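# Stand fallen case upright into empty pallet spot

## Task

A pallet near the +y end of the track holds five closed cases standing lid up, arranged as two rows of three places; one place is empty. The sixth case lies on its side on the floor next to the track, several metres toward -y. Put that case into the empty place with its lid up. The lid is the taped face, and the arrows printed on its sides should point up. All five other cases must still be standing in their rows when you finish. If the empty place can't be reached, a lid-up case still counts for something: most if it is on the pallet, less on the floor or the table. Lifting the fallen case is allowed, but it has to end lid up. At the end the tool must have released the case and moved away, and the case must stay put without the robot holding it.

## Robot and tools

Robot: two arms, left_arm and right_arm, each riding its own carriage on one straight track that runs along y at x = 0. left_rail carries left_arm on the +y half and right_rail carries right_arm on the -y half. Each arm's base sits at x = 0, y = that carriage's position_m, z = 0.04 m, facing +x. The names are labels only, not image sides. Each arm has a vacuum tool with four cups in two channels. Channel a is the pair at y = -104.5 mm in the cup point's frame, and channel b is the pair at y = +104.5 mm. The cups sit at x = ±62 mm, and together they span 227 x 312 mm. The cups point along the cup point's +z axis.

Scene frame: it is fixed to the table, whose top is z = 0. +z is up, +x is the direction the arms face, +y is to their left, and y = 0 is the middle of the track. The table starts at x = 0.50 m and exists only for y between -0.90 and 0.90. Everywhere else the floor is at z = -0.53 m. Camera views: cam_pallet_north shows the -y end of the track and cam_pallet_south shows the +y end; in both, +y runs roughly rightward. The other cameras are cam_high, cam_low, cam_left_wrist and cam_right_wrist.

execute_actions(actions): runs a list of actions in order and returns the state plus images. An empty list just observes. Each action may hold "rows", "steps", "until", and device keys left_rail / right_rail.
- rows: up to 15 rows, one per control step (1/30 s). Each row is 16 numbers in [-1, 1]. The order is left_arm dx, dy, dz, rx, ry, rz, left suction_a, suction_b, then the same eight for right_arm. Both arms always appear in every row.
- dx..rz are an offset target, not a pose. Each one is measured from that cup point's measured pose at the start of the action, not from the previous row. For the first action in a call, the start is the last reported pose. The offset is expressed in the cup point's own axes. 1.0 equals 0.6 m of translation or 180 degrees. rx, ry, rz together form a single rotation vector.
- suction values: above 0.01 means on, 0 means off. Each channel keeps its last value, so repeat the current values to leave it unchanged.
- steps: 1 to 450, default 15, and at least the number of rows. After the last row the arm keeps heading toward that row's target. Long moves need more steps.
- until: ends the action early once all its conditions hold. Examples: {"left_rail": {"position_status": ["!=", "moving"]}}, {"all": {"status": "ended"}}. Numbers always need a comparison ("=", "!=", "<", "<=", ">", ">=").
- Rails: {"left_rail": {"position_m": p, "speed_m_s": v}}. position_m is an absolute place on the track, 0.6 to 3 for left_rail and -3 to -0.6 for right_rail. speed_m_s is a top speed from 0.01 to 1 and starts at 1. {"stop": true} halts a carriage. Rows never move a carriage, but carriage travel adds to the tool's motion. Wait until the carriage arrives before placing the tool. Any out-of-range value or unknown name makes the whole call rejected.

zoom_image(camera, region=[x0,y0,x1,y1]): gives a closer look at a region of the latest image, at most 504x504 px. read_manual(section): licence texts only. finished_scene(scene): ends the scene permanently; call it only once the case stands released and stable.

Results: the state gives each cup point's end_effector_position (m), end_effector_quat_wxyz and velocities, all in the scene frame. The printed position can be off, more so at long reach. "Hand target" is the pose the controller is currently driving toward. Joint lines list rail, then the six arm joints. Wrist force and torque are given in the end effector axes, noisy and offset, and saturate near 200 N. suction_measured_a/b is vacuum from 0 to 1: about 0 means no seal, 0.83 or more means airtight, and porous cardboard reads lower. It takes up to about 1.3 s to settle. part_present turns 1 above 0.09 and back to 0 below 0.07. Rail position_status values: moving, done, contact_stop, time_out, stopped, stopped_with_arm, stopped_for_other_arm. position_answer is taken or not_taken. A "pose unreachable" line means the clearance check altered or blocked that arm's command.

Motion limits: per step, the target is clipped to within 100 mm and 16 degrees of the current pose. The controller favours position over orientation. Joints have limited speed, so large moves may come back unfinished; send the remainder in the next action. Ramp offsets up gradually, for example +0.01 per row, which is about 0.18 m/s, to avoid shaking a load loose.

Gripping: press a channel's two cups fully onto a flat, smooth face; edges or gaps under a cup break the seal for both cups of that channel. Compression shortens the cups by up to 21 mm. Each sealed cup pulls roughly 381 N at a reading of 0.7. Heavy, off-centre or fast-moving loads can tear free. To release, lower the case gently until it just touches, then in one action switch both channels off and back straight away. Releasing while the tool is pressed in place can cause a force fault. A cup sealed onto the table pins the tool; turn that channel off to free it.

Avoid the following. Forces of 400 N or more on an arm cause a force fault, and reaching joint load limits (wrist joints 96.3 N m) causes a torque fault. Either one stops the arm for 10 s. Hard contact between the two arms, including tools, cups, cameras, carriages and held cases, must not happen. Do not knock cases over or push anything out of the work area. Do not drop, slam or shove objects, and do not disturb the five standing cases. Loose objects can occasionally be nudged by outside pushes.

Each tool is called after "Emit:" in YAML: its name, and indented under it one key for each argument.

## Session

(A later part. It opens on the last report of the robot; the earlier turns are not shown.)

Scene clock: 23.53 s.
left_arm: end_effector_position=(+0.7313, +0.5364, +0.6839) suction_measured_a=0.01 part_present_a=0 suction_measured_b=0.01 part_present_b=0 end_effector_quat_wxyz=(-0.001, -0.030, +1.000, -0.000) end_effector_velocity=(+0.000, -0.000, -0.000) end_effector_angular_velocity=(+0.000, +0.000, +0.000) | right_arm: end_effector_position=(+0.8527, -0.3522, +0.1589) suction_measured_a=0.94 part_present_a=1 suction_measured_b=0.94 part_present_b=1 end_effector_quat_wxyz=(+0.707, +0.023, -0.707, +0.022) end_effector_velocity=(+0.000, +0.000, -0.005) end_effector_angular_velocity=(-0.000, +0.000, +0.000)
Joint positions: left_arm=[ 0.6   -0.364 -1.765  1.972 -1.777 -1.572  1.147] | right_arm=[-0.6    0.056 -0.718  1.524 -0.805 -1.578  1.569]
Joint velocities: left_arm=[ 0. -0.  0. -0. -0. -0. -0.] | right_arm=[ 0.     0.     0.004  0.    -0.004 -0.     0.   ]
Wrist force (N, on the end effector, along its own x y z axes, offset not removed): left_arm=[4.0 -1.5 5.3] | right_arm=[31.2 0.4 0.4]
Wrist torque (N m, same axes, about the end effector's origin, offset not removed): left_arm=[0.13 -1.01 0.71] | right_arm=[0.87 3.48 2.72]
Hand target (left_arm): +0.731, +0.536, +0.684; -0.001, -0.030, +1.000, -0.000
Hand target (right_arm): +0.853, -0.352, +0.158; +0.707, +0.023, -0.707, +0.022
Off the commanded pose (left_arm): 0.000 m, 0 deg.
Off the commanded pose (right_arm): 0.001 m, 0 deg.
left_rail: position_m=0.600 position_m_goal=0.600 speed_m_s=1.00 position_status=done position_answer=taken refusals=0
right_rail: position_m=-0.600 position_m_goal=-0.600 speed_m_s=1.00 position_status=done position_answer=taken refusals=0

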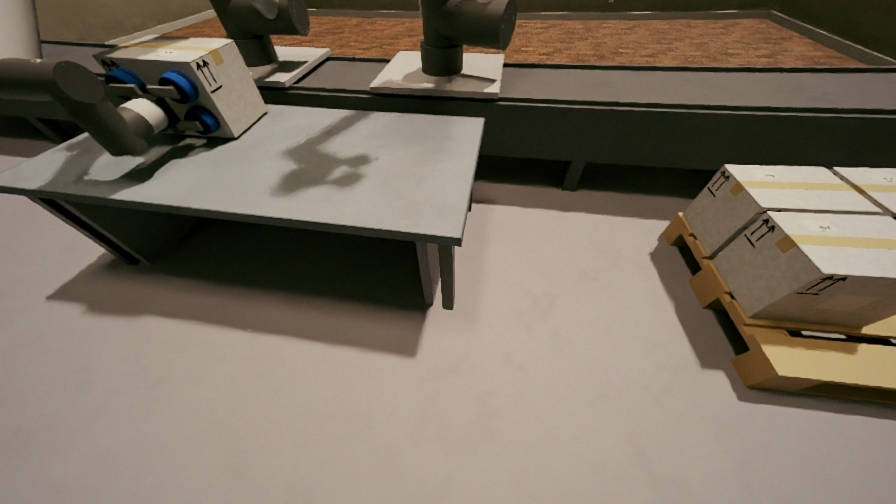

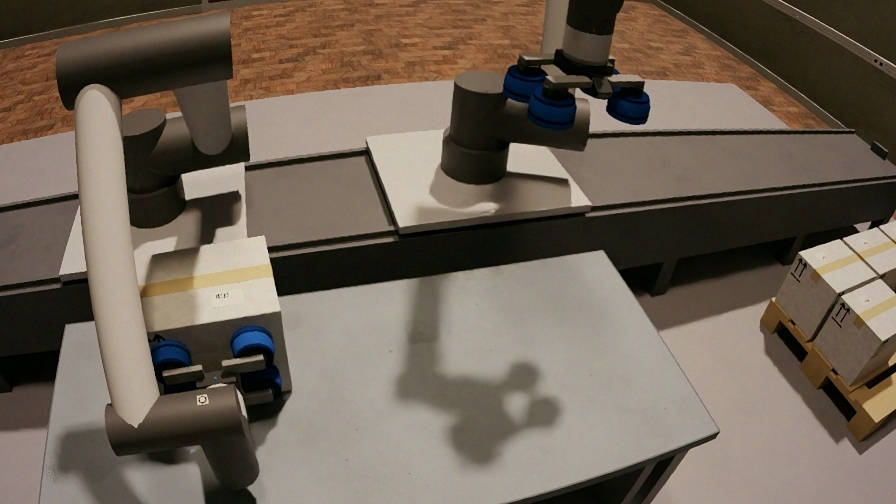

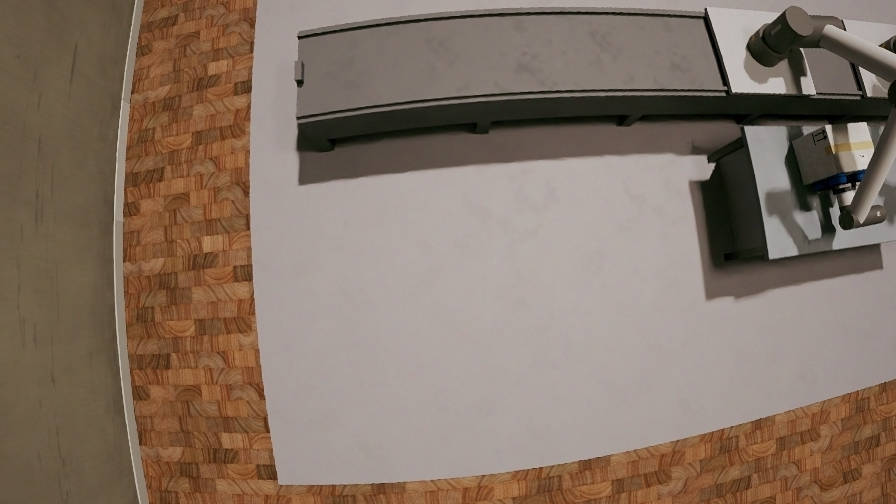

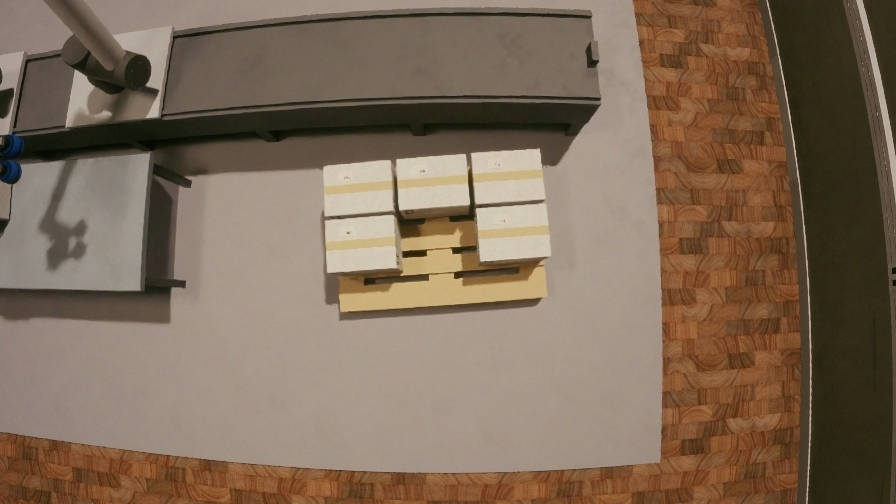

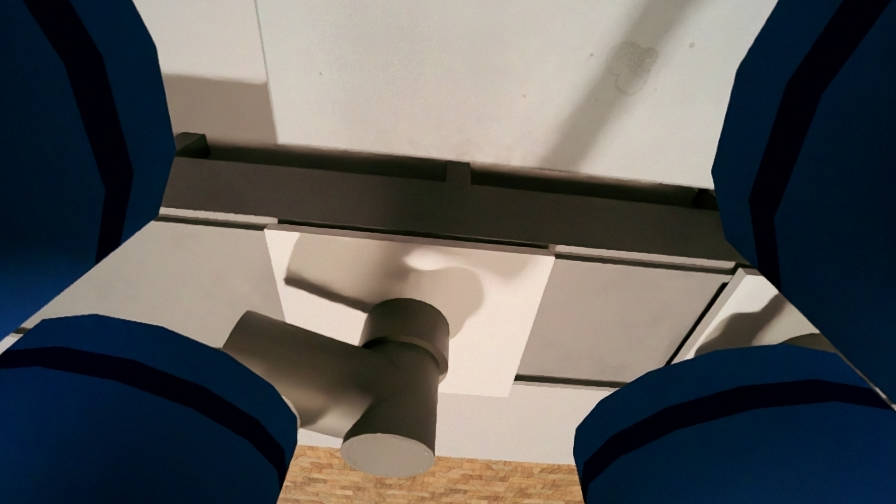

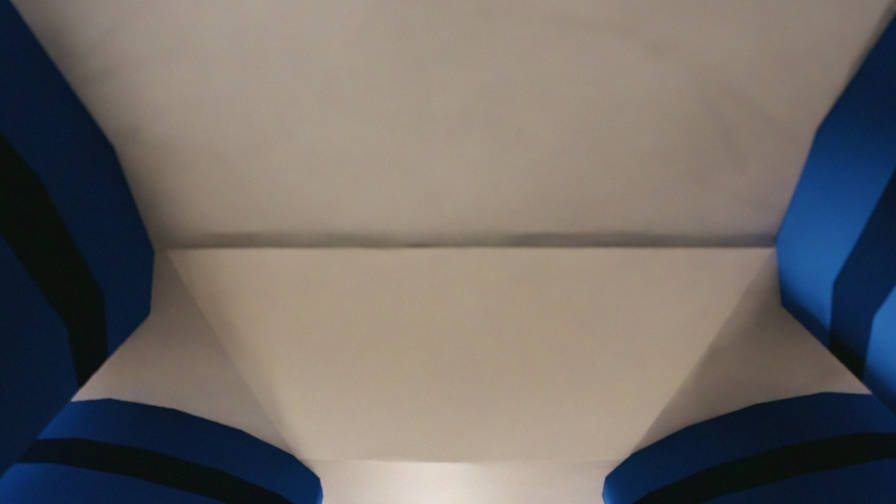

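Emit:
execute_actions:
  actions:
    - {"rows":[ [0,0,0,0,0,0,0,0, -0.003,0,0,0,0,0,1,1], [0,0,0,0,0,0,0,0, -0.005,0,0,0,0,0,1,1], [0,0,0,0,0,0,0,0, -0.007,0,0,0,0,0,1,1], [0,0,0,0,0,0,0,0, -0.009,0,0,0,0,0,1,1]],"steps":12}

Scene clock: 24.13 s.
left_arm: end_effector_position=(+0.7313, +0.5364, +0.6839) suction_measured_a=0.01 part_present_a=0 suction_measured_b=0.01 part_present_b=0 end_effector_quat_wxyz=(-0.001, -0.030, +1.000, -0.000) end_effector_velocity=(-0.000, +0.000, +0.000) end_effector_angular_velocity=(-0.000, -0.000, +0.000) | right_arm: end_effector_position=(+0.8527, -0.3522, +0.1540) suction_measured_a=0.94 part_present_a=1 suction_measured_b=0.94 part_present_b=1 end_effector_quat_wxyz=(+0.707, +0.023, -0.707, +0.022) end_effector_velocity=(+0.000, +0.000, -0.004) end_effector_angular_velocity=(-0.000, +0.000, +0.000)
Joint positions: left_arm=[ 0.6   -0.364 -1.765  1.972 -1.777 -1.572  1.147] | right_arm=[-0.6    0.056 -0.714  1.524 -0.81  -1.578  1.569]
Joint velocities: left_arm=[ 0.  0. -0.  0.  0. -0. -0.] | right_arm=[ 0.    -0.     0.003  0.    -0.003 -0.     0.   ]
Wrist force (N, on the end effector, along its own x y z axes, offset not removed): left_arm=[2.0 -0.8 6.8] | right_arm=[31.3 0.9 -1.7]
Wrist torque (N m, same axes, about the end effector's origin, offset not removed): left_arm=[0.22 -0.65 0.58] | right_arm=[0.85 3.58 2.63]
Hand target (left_arm): +0.731, +0.536, +0.684; -0.001, -0.030, +1.000, -0.000
Hand target (right_arm): +0.853, -0.352, +0.153; +0.707, +0.023, -0.707, +0.022
Off the commanded pose (left_arm): 0.000 m, 0 deg.
Off the commanded pose (right_arm): 0.000 m, 0 deg.
left_rail: position_m=0.600 position_m_goal=0.600 speed_m_s=1.00 position_status=done position_answer=taken refusals=0
right_rail: position_m=-0.600 position_m_goal=-0.600 speed_m_s=1.00 position_status=done position_answer=taken refusals=0

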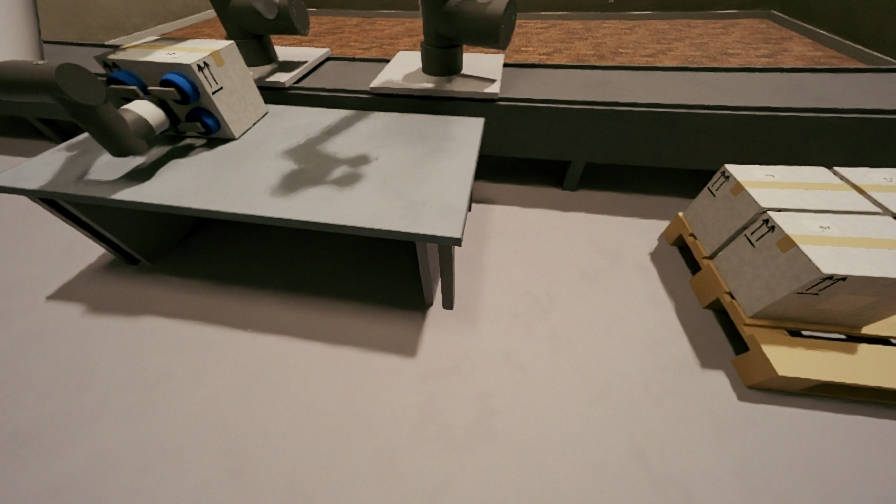

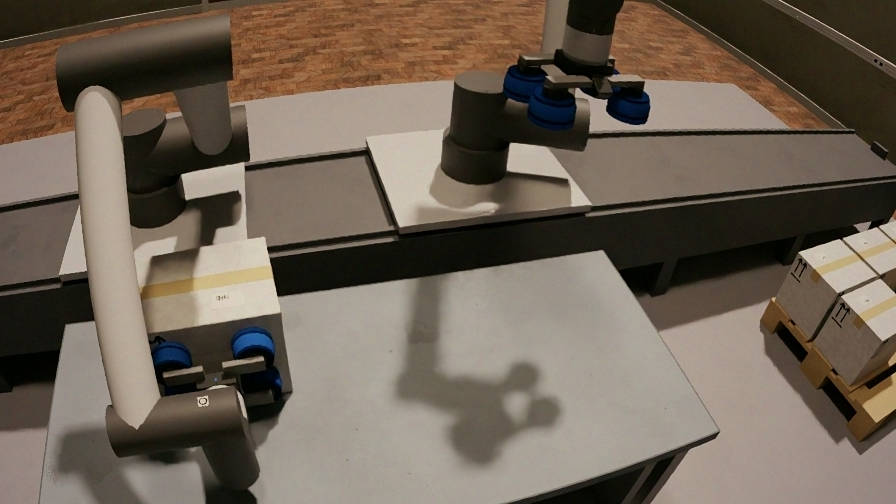

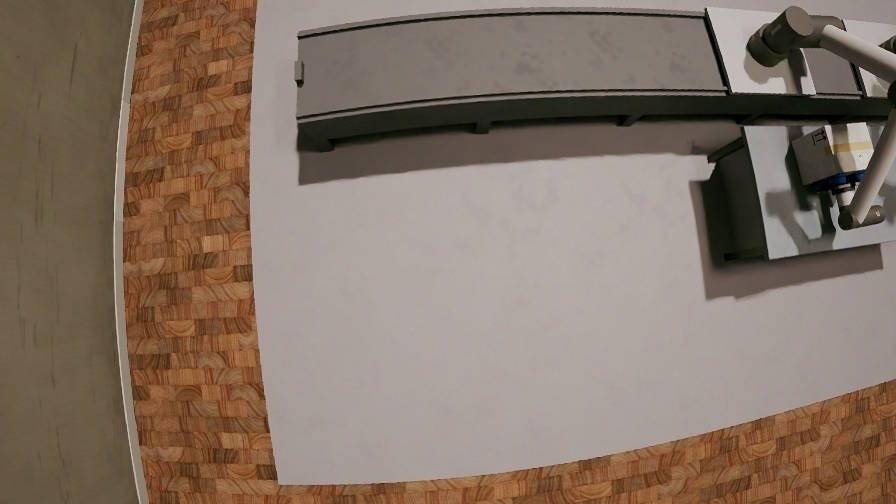

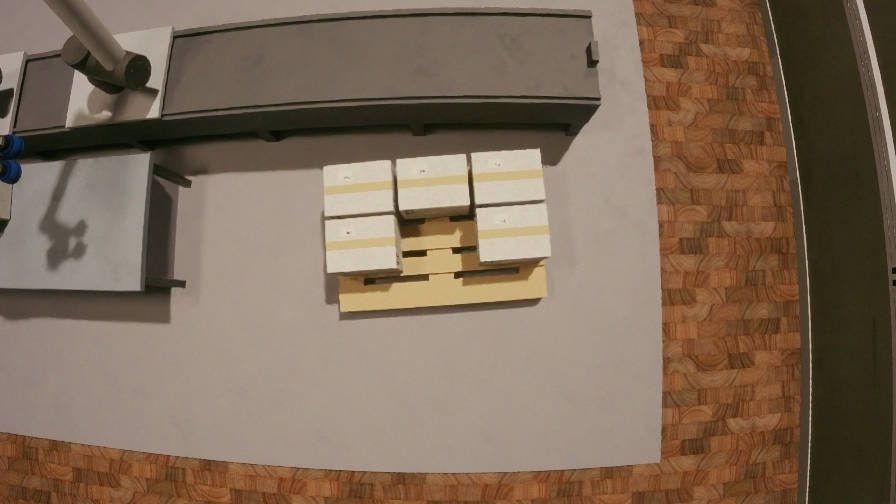

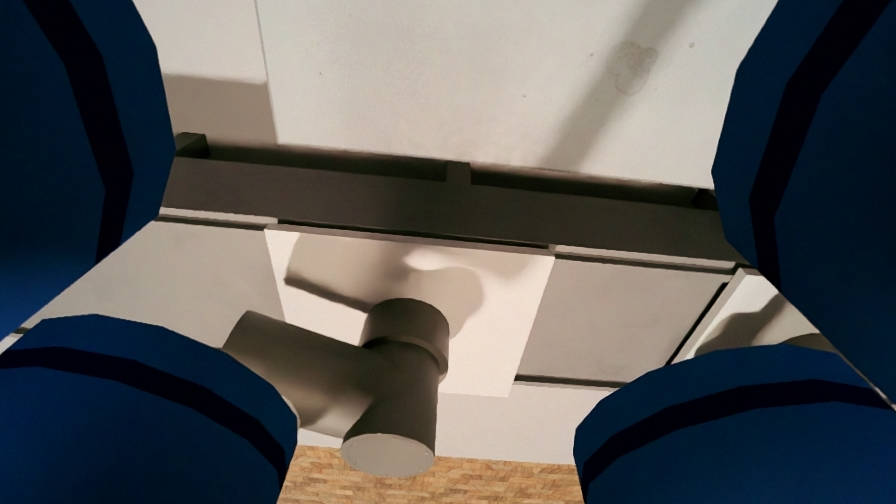

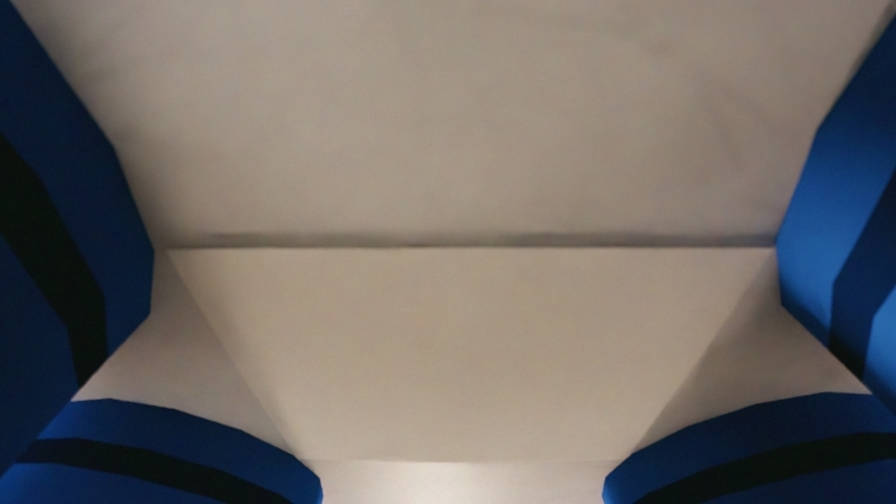

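Emit:
execute_actions:
  actions:
    - {"rows":[ [0,0,0,0,0,0,0,0, -0.002,0,0,0,0,0,1,1], [0,0,0,0,0,0,0,0, -0.004,0,0,0,0,0,1,1], [0,0,0,0,0,0,0,0, -0.006,0,0,0,0,0,1,1]],"steps":11}

Scene clock: 24.67 s.
left_arm: end_effector_position=(+0.7313, +0.5364, +0.6839) suction_measured_a=0.01 part_present_a=0 suction_measured_b=0.01 part_present_b=0 end_effector_quat_wxyz=(-0.001, -0.030, +1.000, -0.000) end_effector_velocity=(+0.000, -0.000, -0.000) end_effector_angular_velocity=(+0.000, +0.000, -0.000) | right_arm: end_effector_position=(+0.8527, -0.3522, +0.1507) suction_measured_a=0.94 part_present_a=1 suction_measured_b=0.94 part_present_b=1 end_effector_quat_wxyz=(+0.707, +0.023, -0.707, +0.022) end_effector_velocity=(+0.000, +0.000, -0.003) end_effector_angular_velocity=(-0.000, +0.000, +0.000)
Joint positions: left_arm=[ 0.6   -0.364 -1.765  1.972 -1.777 -1.572  1.147] | right_arm=[-0.6    0.056 -0.712  1.525 -0.813 -1.578  1.569]
Joint velocities: left_arm=[ 0. -0.  0. -0.  0.  0.  0.] | right_arm=[ 0.     0.     0.002  0.    -0.002 -0.     0.   ]
Wrist force (N, on the end effector, along its own x y z axes, offset not removed): left_arm=[1.7 -1.2 7.4] | right_arm=[34.4 0.9 2.3]
Wrist torque (N m, same axes, about the end effector's origin, offset not removed): left_arm=[0.13 -0.61 0.69] | right_arm=[0.94 3.14 2.65]
Hand target (left_arm): +0.731, +0.536, +0.684; -0.001, -0.030, +1.000, -0.000
Hand target (right_arm): +0.853, -0.352, +0.150; +0.707, +0.023, -0.707, +0.022
Off the commanded pose (left_arm): 0.000 m, 0 deg.
Off the commanded pose (right_arm): 0.000 m, 0 deg.
left_rail: position_m=0.600 position_m_goal=0.600 speed_m_s=1.00 position_status=done position_answer=taken refusals=0
right_rail: position_m=-0.600 position_m_goal=-0.600 speed_m_s=1.00 position_status=done position_answer=taken refusals=0

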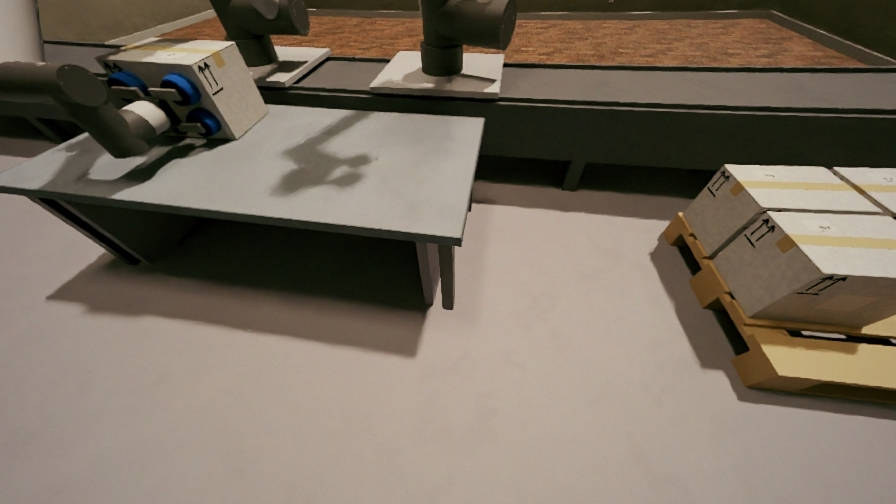

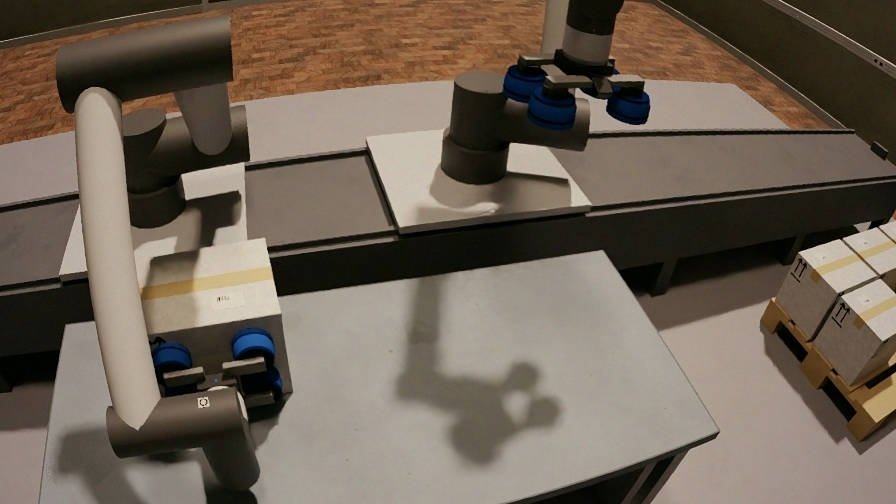

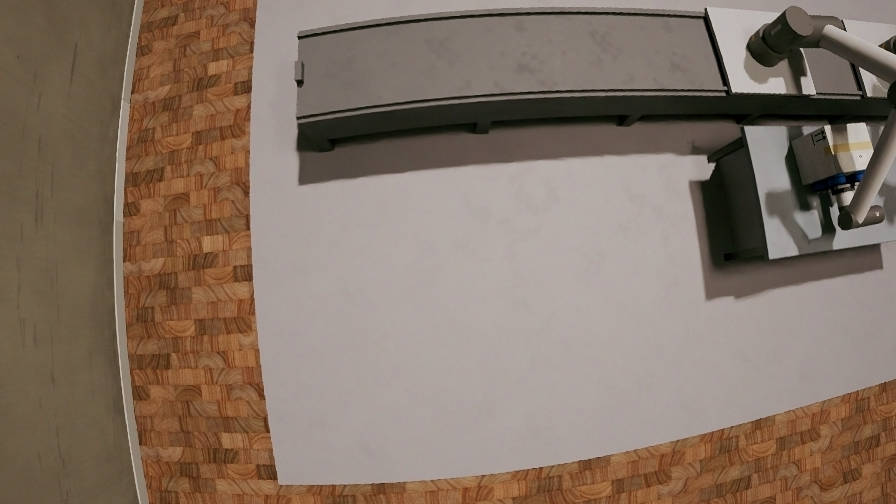

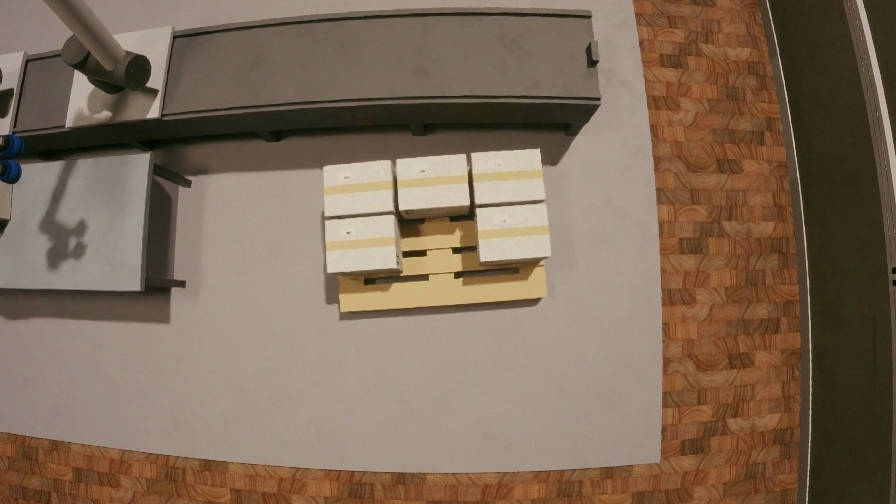

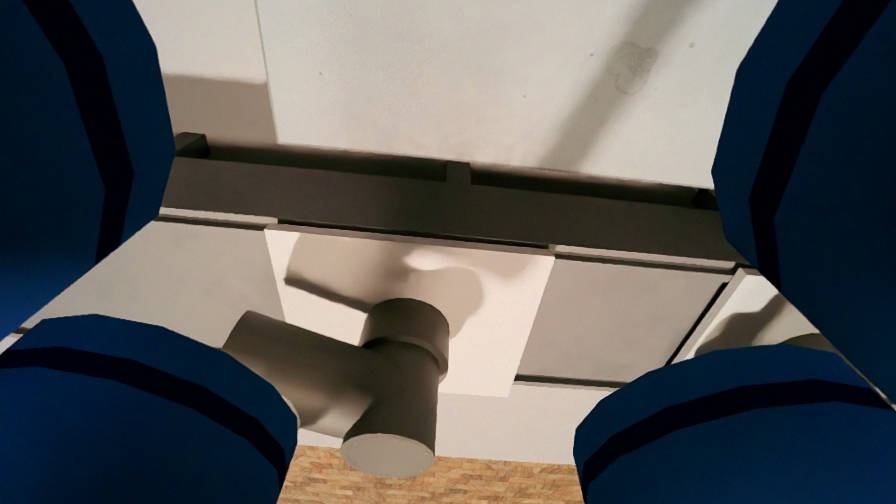

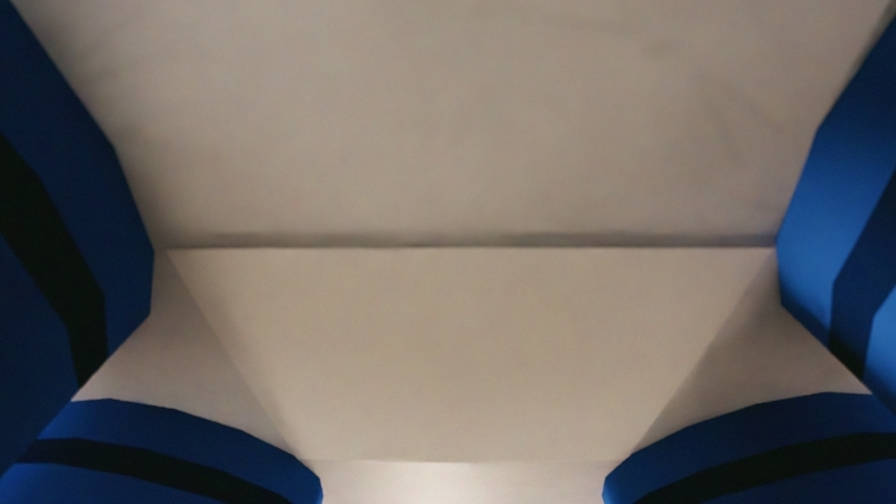

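Emit:
execute_actions:
  actions:
    - {"rows":[ [0,0,0,0,0,0,0,0, -0.002,0,0,0,0,0,1,1], [0,0,0,0,0,0,0,0, -0.0045,0,0,0,0,0,1,1]],"steps":10}

Scene clock: 25.87 s.
left_arm: end_effector_position=(+0.7313, +0.5364, +0.6839) suction_measured_a=0.01 part_present_a=0 suction_measured_b=0.01 part_present_b=0 end_effector_quat_wxyz=(-0.001, -0.030, +1.000, -0.000) end_effector_velocity=(+0.000, -0.000, -0.000) end_effector_angular_velocity=(+0.000, +0.000, -0.000) | right_arm: end_effector_position=(+0.8527, -0.3522, +0.1483) suction_measured_a=0.94 part_present_a=1 suction_measured_b=0.94 part_present_b=1 end_effector_quat_wxyz=(+0.707, +0.023, -0.707, +0.022) end_effector_velocity=(-0.000, -0.000, -0.002) end_effector_angular_velocity=(-0.000, +0.001, -0.000)
Joint positions: left_arm=[ 0.6   -0.364 -1.765  1.972 -1.777 -1.572  1.147] | right_arm=[-0.6    0.056 -0.71   1.525 -0.815 -1.578  1.569]
Joint velocities: left_arm=[ 0. -0.  0. -0.  0. -0.  0.] | right_arm=[ 0.    -0.     0.002  0.    -0.001  0.    -0.   ]
Wrist force (N, on the end effector, along its own x y z axes, offset not removed): left_arm=[2.7 -2.3 4.4] | right_arm=[34.4 -2.0 -3.1]
Wrist torque (N m, same axes, about the end effector's origin, offset not removed): left_arm=[0.00 -0.77 0.62] | right_arm=[0.50 3.82 2.30]
Hand target (left_arm): +0.731, +0.536, +0.684; -0.001, -0.030, +1.000, -0.000
Hand target (right_arm): +0.853, -0.352, +0.148; +0.707, +0.023, -0.707, +0.022
Off the commanded pose (left_arm): 0.000 m, 0 deg.
Off the commanded pose (right_arm): 0.000 m, 0 deg.
left_rail: position_m=0.600 position_m_goal=0.600 speed_m_s=1.00 position_status=done position_answer=taken refusals=0
right_rail: position_m=-0.600 position_m_goal=-0.600 speed_m_s=1.00 position_status=done position_answer=taken refusals=0

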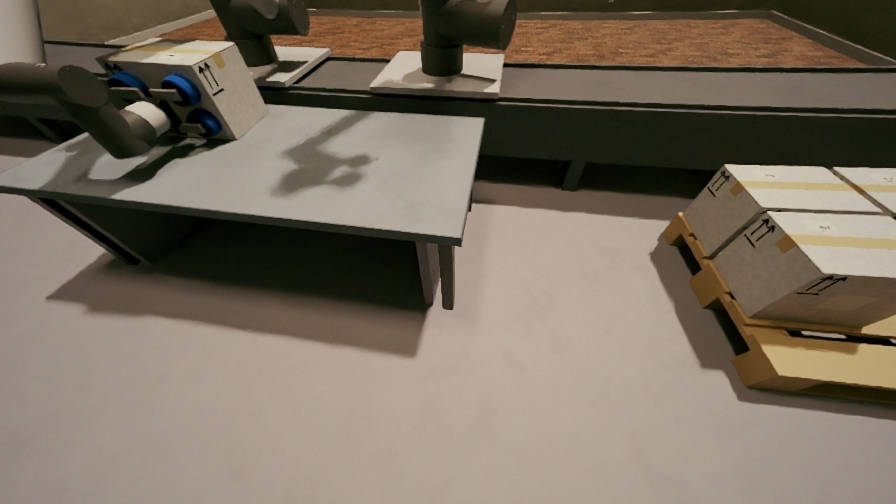

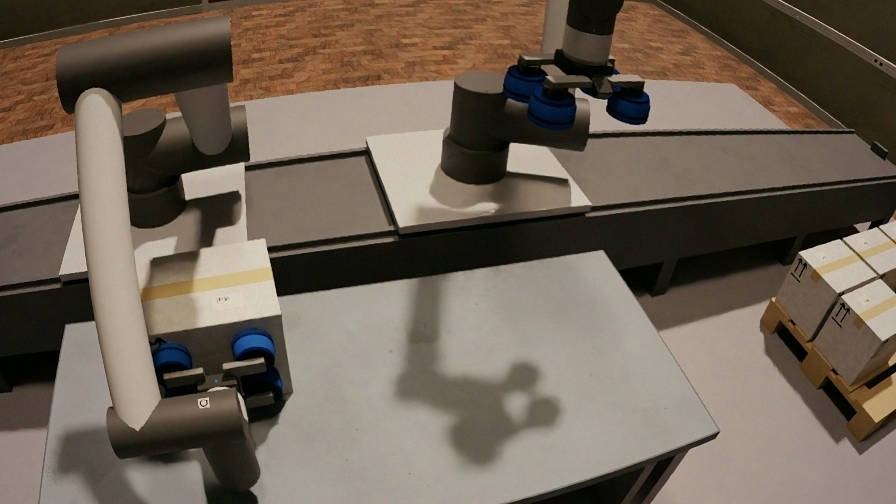

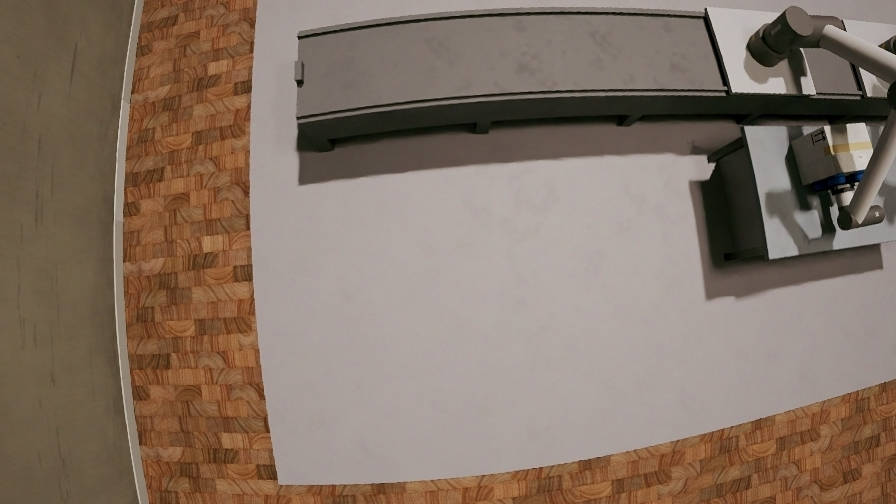

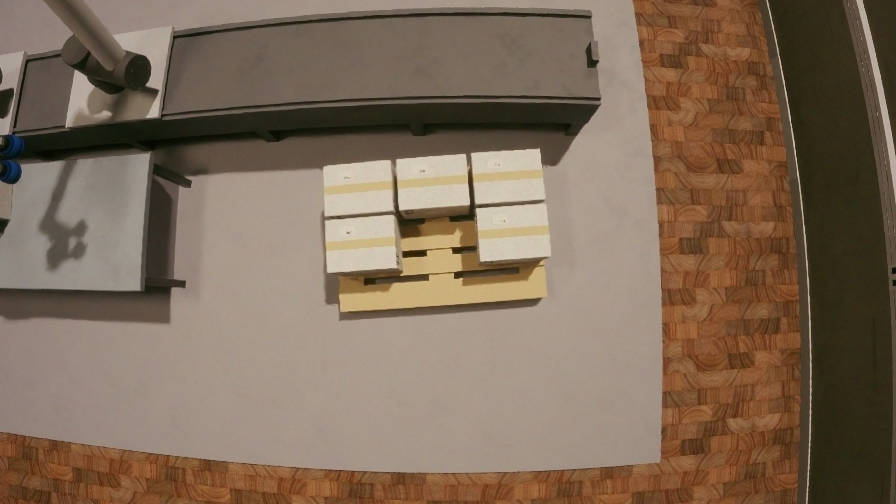

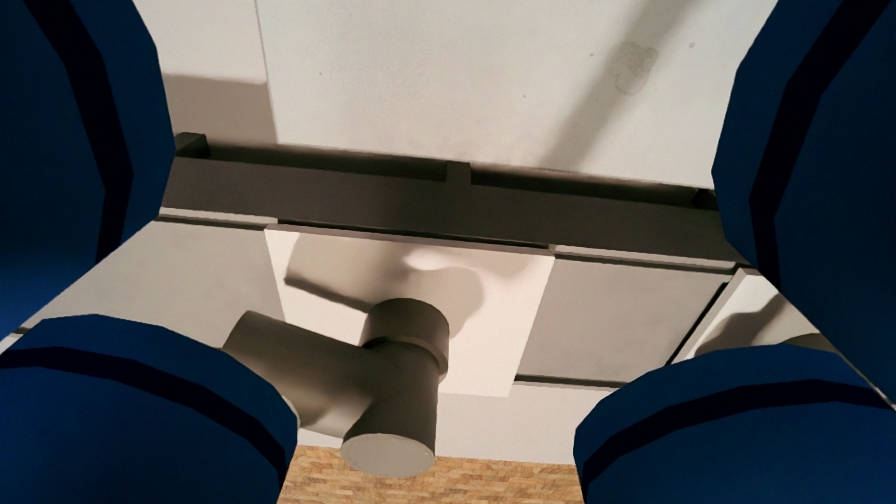

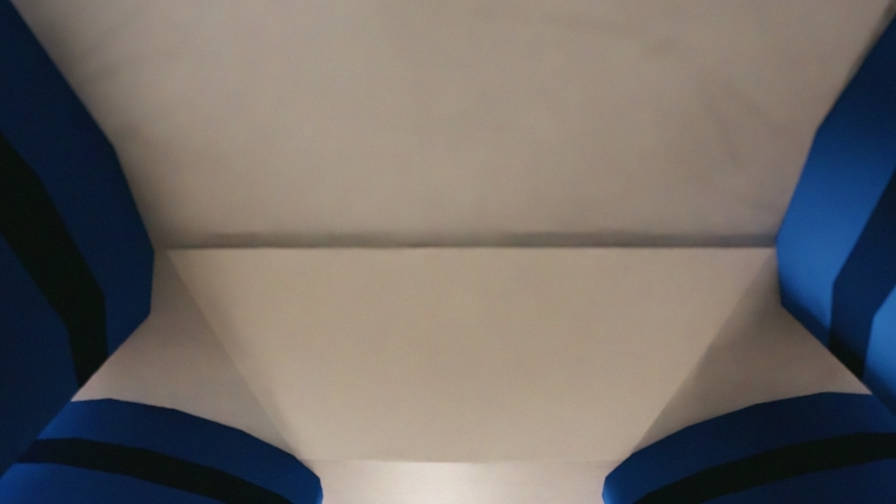

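Emit:
execute_actions:
  actions:
    - {"rows":[ [0,0,0,0,0,0,0,0, -0.002,0,0,0,0,0,1,1]],"steps":6}
    - {"rows":[ [0,0,0,0,0,0,0,0, 0,0,-0.006,0,0,0,0,0], [0,0,0,0,0,0,0,0, 0,0,-0.013,0,0,0,0,0], [0,0,0,0,0,0,0,0, 0,0,-0.021,0,0,0,0,0], [0,0,0,0,0,0,0,0, 0,0,-0.03,0,0,0,0,0], [0,0,0,0,0,0,0,0, 0,0,-0.04,0,0,0,0,0], [0,0,0,0,0,0,0,0, 0,0,-0.05,0,0,0,0,0], [0,0,0,0,0,0,0,0, 0,0,-0.062,0,0,0,0,0], [0,0,0,0,0,0,0,0, 0,0,-0.075,0,0,0,0,0], [0,0,0,0,0,0,0,0, 0,0,-0.09,0,0,0,0,0], [0,0,0,0,0,0,0,0, 0,0,-0.105,0,0,0,0,0], [0,0,0,0,0,0,0,0, 0.005,0,-0.12,0,0,0,0,0], [0,0,0,0,0,0,0,0, 0.015,0,-0.135,0,0,0,0,0], [0,0,0,0,0,0,0,0, 0.03,0,-0.15,0,0,0,0,0], [0,0,0,0,0,0,0,0, 0.04,0,-0.16,0,0,0,0,0], [0,0,0,0,0,0,0,0, 0.05,0,-0.167,0,0,0,0,0]],"steps":22}
    - {"right_rail":{"position_m":-1.9},"steps":12}
    - {"rows":[ [0.001,-0.015,0,0,0,0,0,0, 0,0,0,0,0,0,0,0], [0.002,-0.045,0,0,0,0,0,0, 0,0,0,0,0,0,0,0], [0.005,-0.09,0,0,0,0,0,0, 0,0,0,0,0,0,0,0], [0.008,-0.15,0,0,0,0,0,0, 0,0,0,0,0,0,0,0], [0.012,-0.22,0,0,0,0,0,0, 0,0,0,0,0,0,0,0], [0.017,-0.3,0,0,0,0,0,0, 0,0,0,0,0,0,0,0], [0.022,-0.4,0,0,0,0,0,0, 0,0,0,0,0,0,0,0], [0.056,-1,0,0,0,0,0,0, 0,0,0,0,0,0,0,0]],"steps":40}

Scene clock: 29.53 s.
left_arm: end_effector_position=(+0.7289, -0.0329, +0.6831) suction_measured_a=0.01 part_present_a=0 suction_measured_b=0.01 part_present_b=0 end_effector_quat_wxyz=(-0.000, -0.029, +1.000, -0.001) end_effector_velocity=(+0.028, -0.233, +0.001) end_effector_angular_velocity=(+0.009, +0.002, +0.006) | right_arm: end_effector_position=(+0.9525, -1.6372, +0.1773) suction_measured_a=0.00 part_present_a=0 suction_measured_b=0.00 part_present_b=0 end_effector_quat_wxyz=(+0.707, +0.023, -0.707, +0.022) end_effector_velocity=(+0.000, -0.193, -0.000) end_effector_angular_velocity=(+0.000, -0.000, -0.000)
Joint positions: left_arm=[ 0.6   -0.924 -1.484  1.711 -1.798 -1.572  0.588] | right_arm=[-1.891  0.057 -0.647  1.328 -0.681 -1.577  1.569]
Joint velocities: left_arm=[ 0.    -0.127  0.205 -0.229  0.032  0.004 -0.133] | right_arm=[-0.193 -0.     0.    -0.    -0.    -0.    -0.   ]
Wrist force (N, on the end effector, along its own x y z axes, offset not removed): left_arm=[1.5 -7.6 6.0] | right_arm=[3.5 -5.6 -0.5]
Wrist torque (N m, same axes, about the end effector's origin, offset not removed): left_arm=[-0.52 -0.61 0.65] | right_arm=[-0.28 -0.86 0.36]
Hand target (left_arm): +0.733, -0.063, +0.683; -0.001, -0.030, +1.000, -0.000
Hand target (right_arm): +0.952, -1.644, +0.177; +0.707, +0.023, -0.707, +0.022
Off the commanded pose (left_arm): 0.032 m, 0 deg.
Off the commanded pose (right_arm): 0.000 m, 0 deg.
left_rail: position_m=0.600 position_m_goal=0.600 speed_m_s=1.00 position_status=done position_answer=taken refusals=0
right_rail: position_m=-1.891 position_m_goal=-1.900 speed_m_s=1.00 position_status=moving position_answer=taken refusals=0

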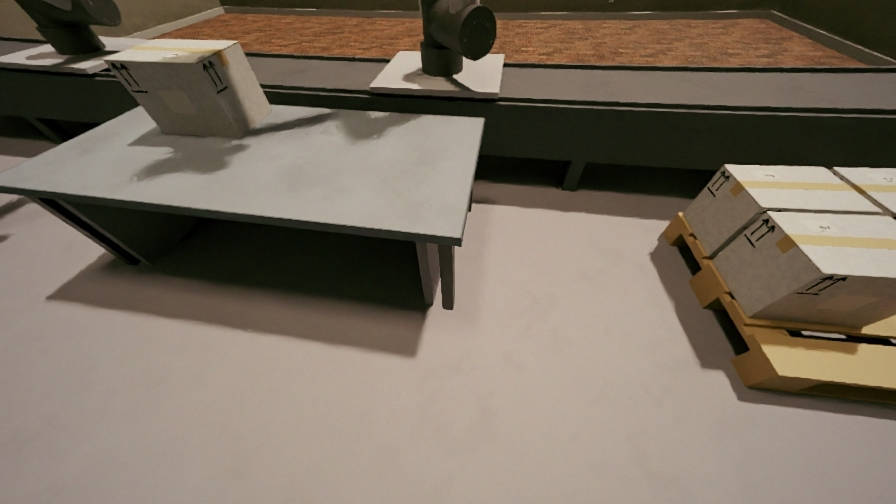

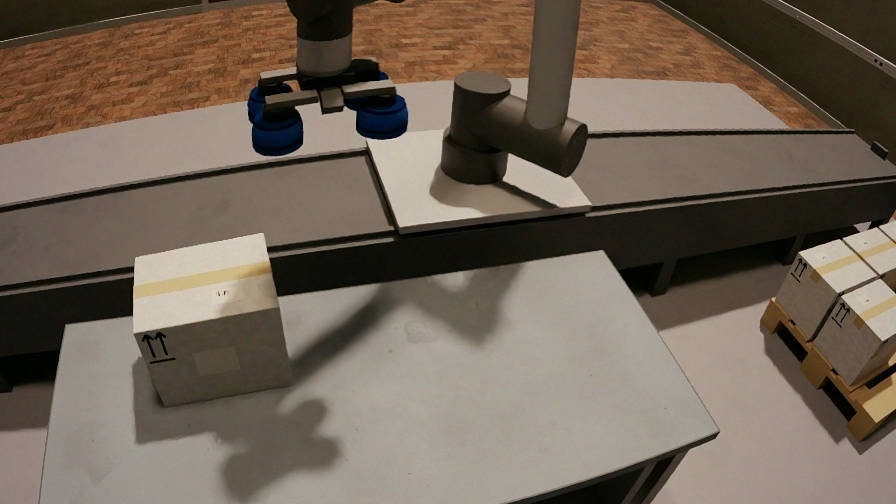

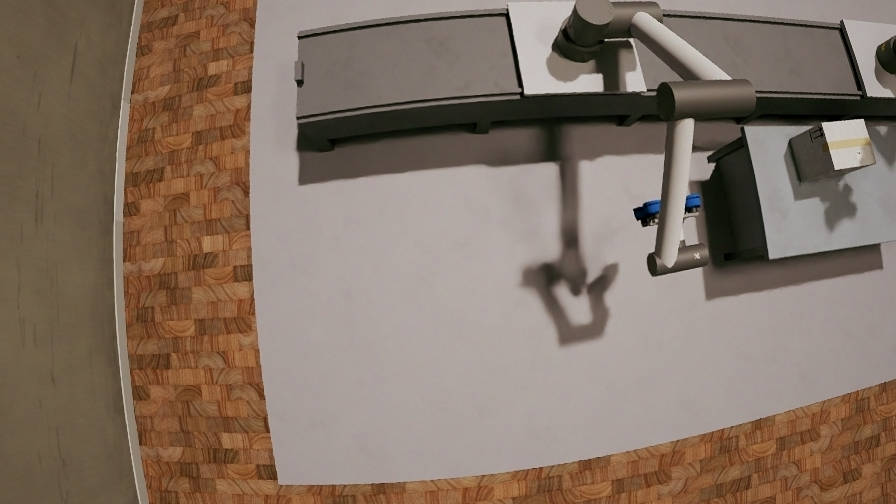

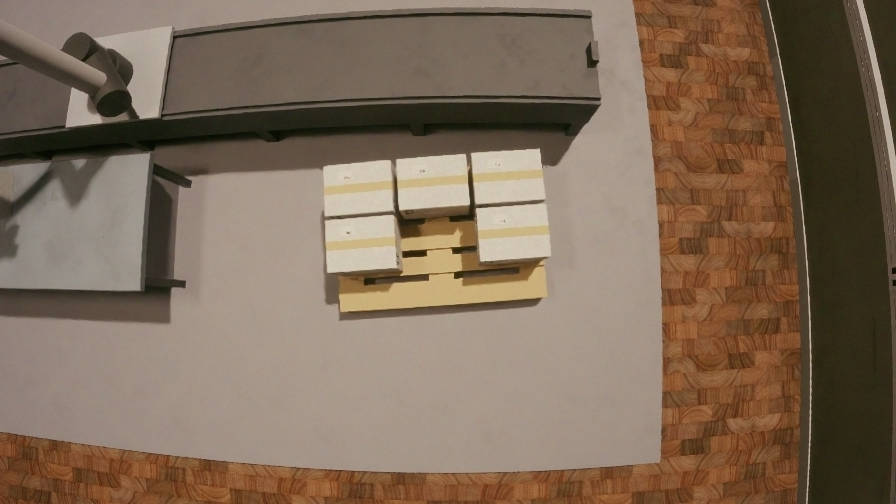

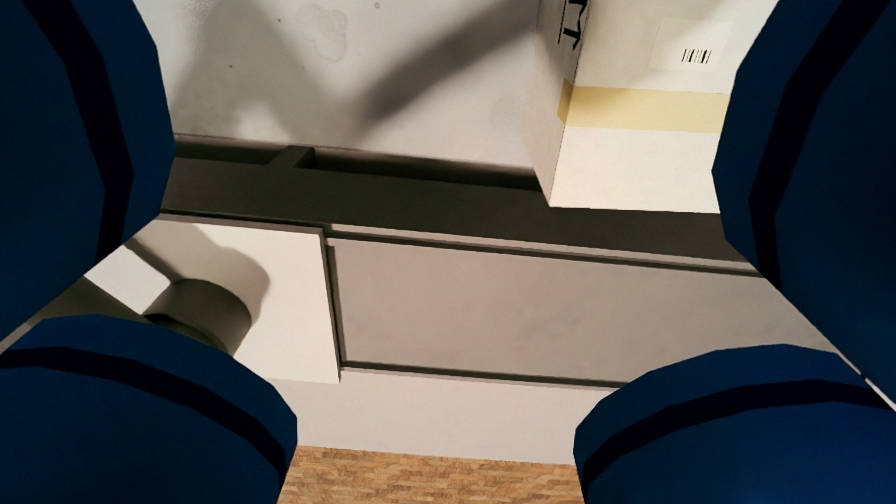

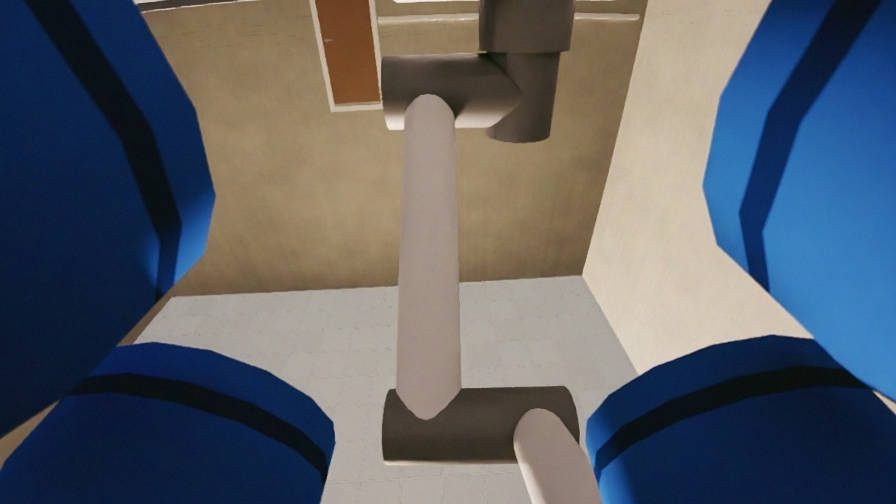

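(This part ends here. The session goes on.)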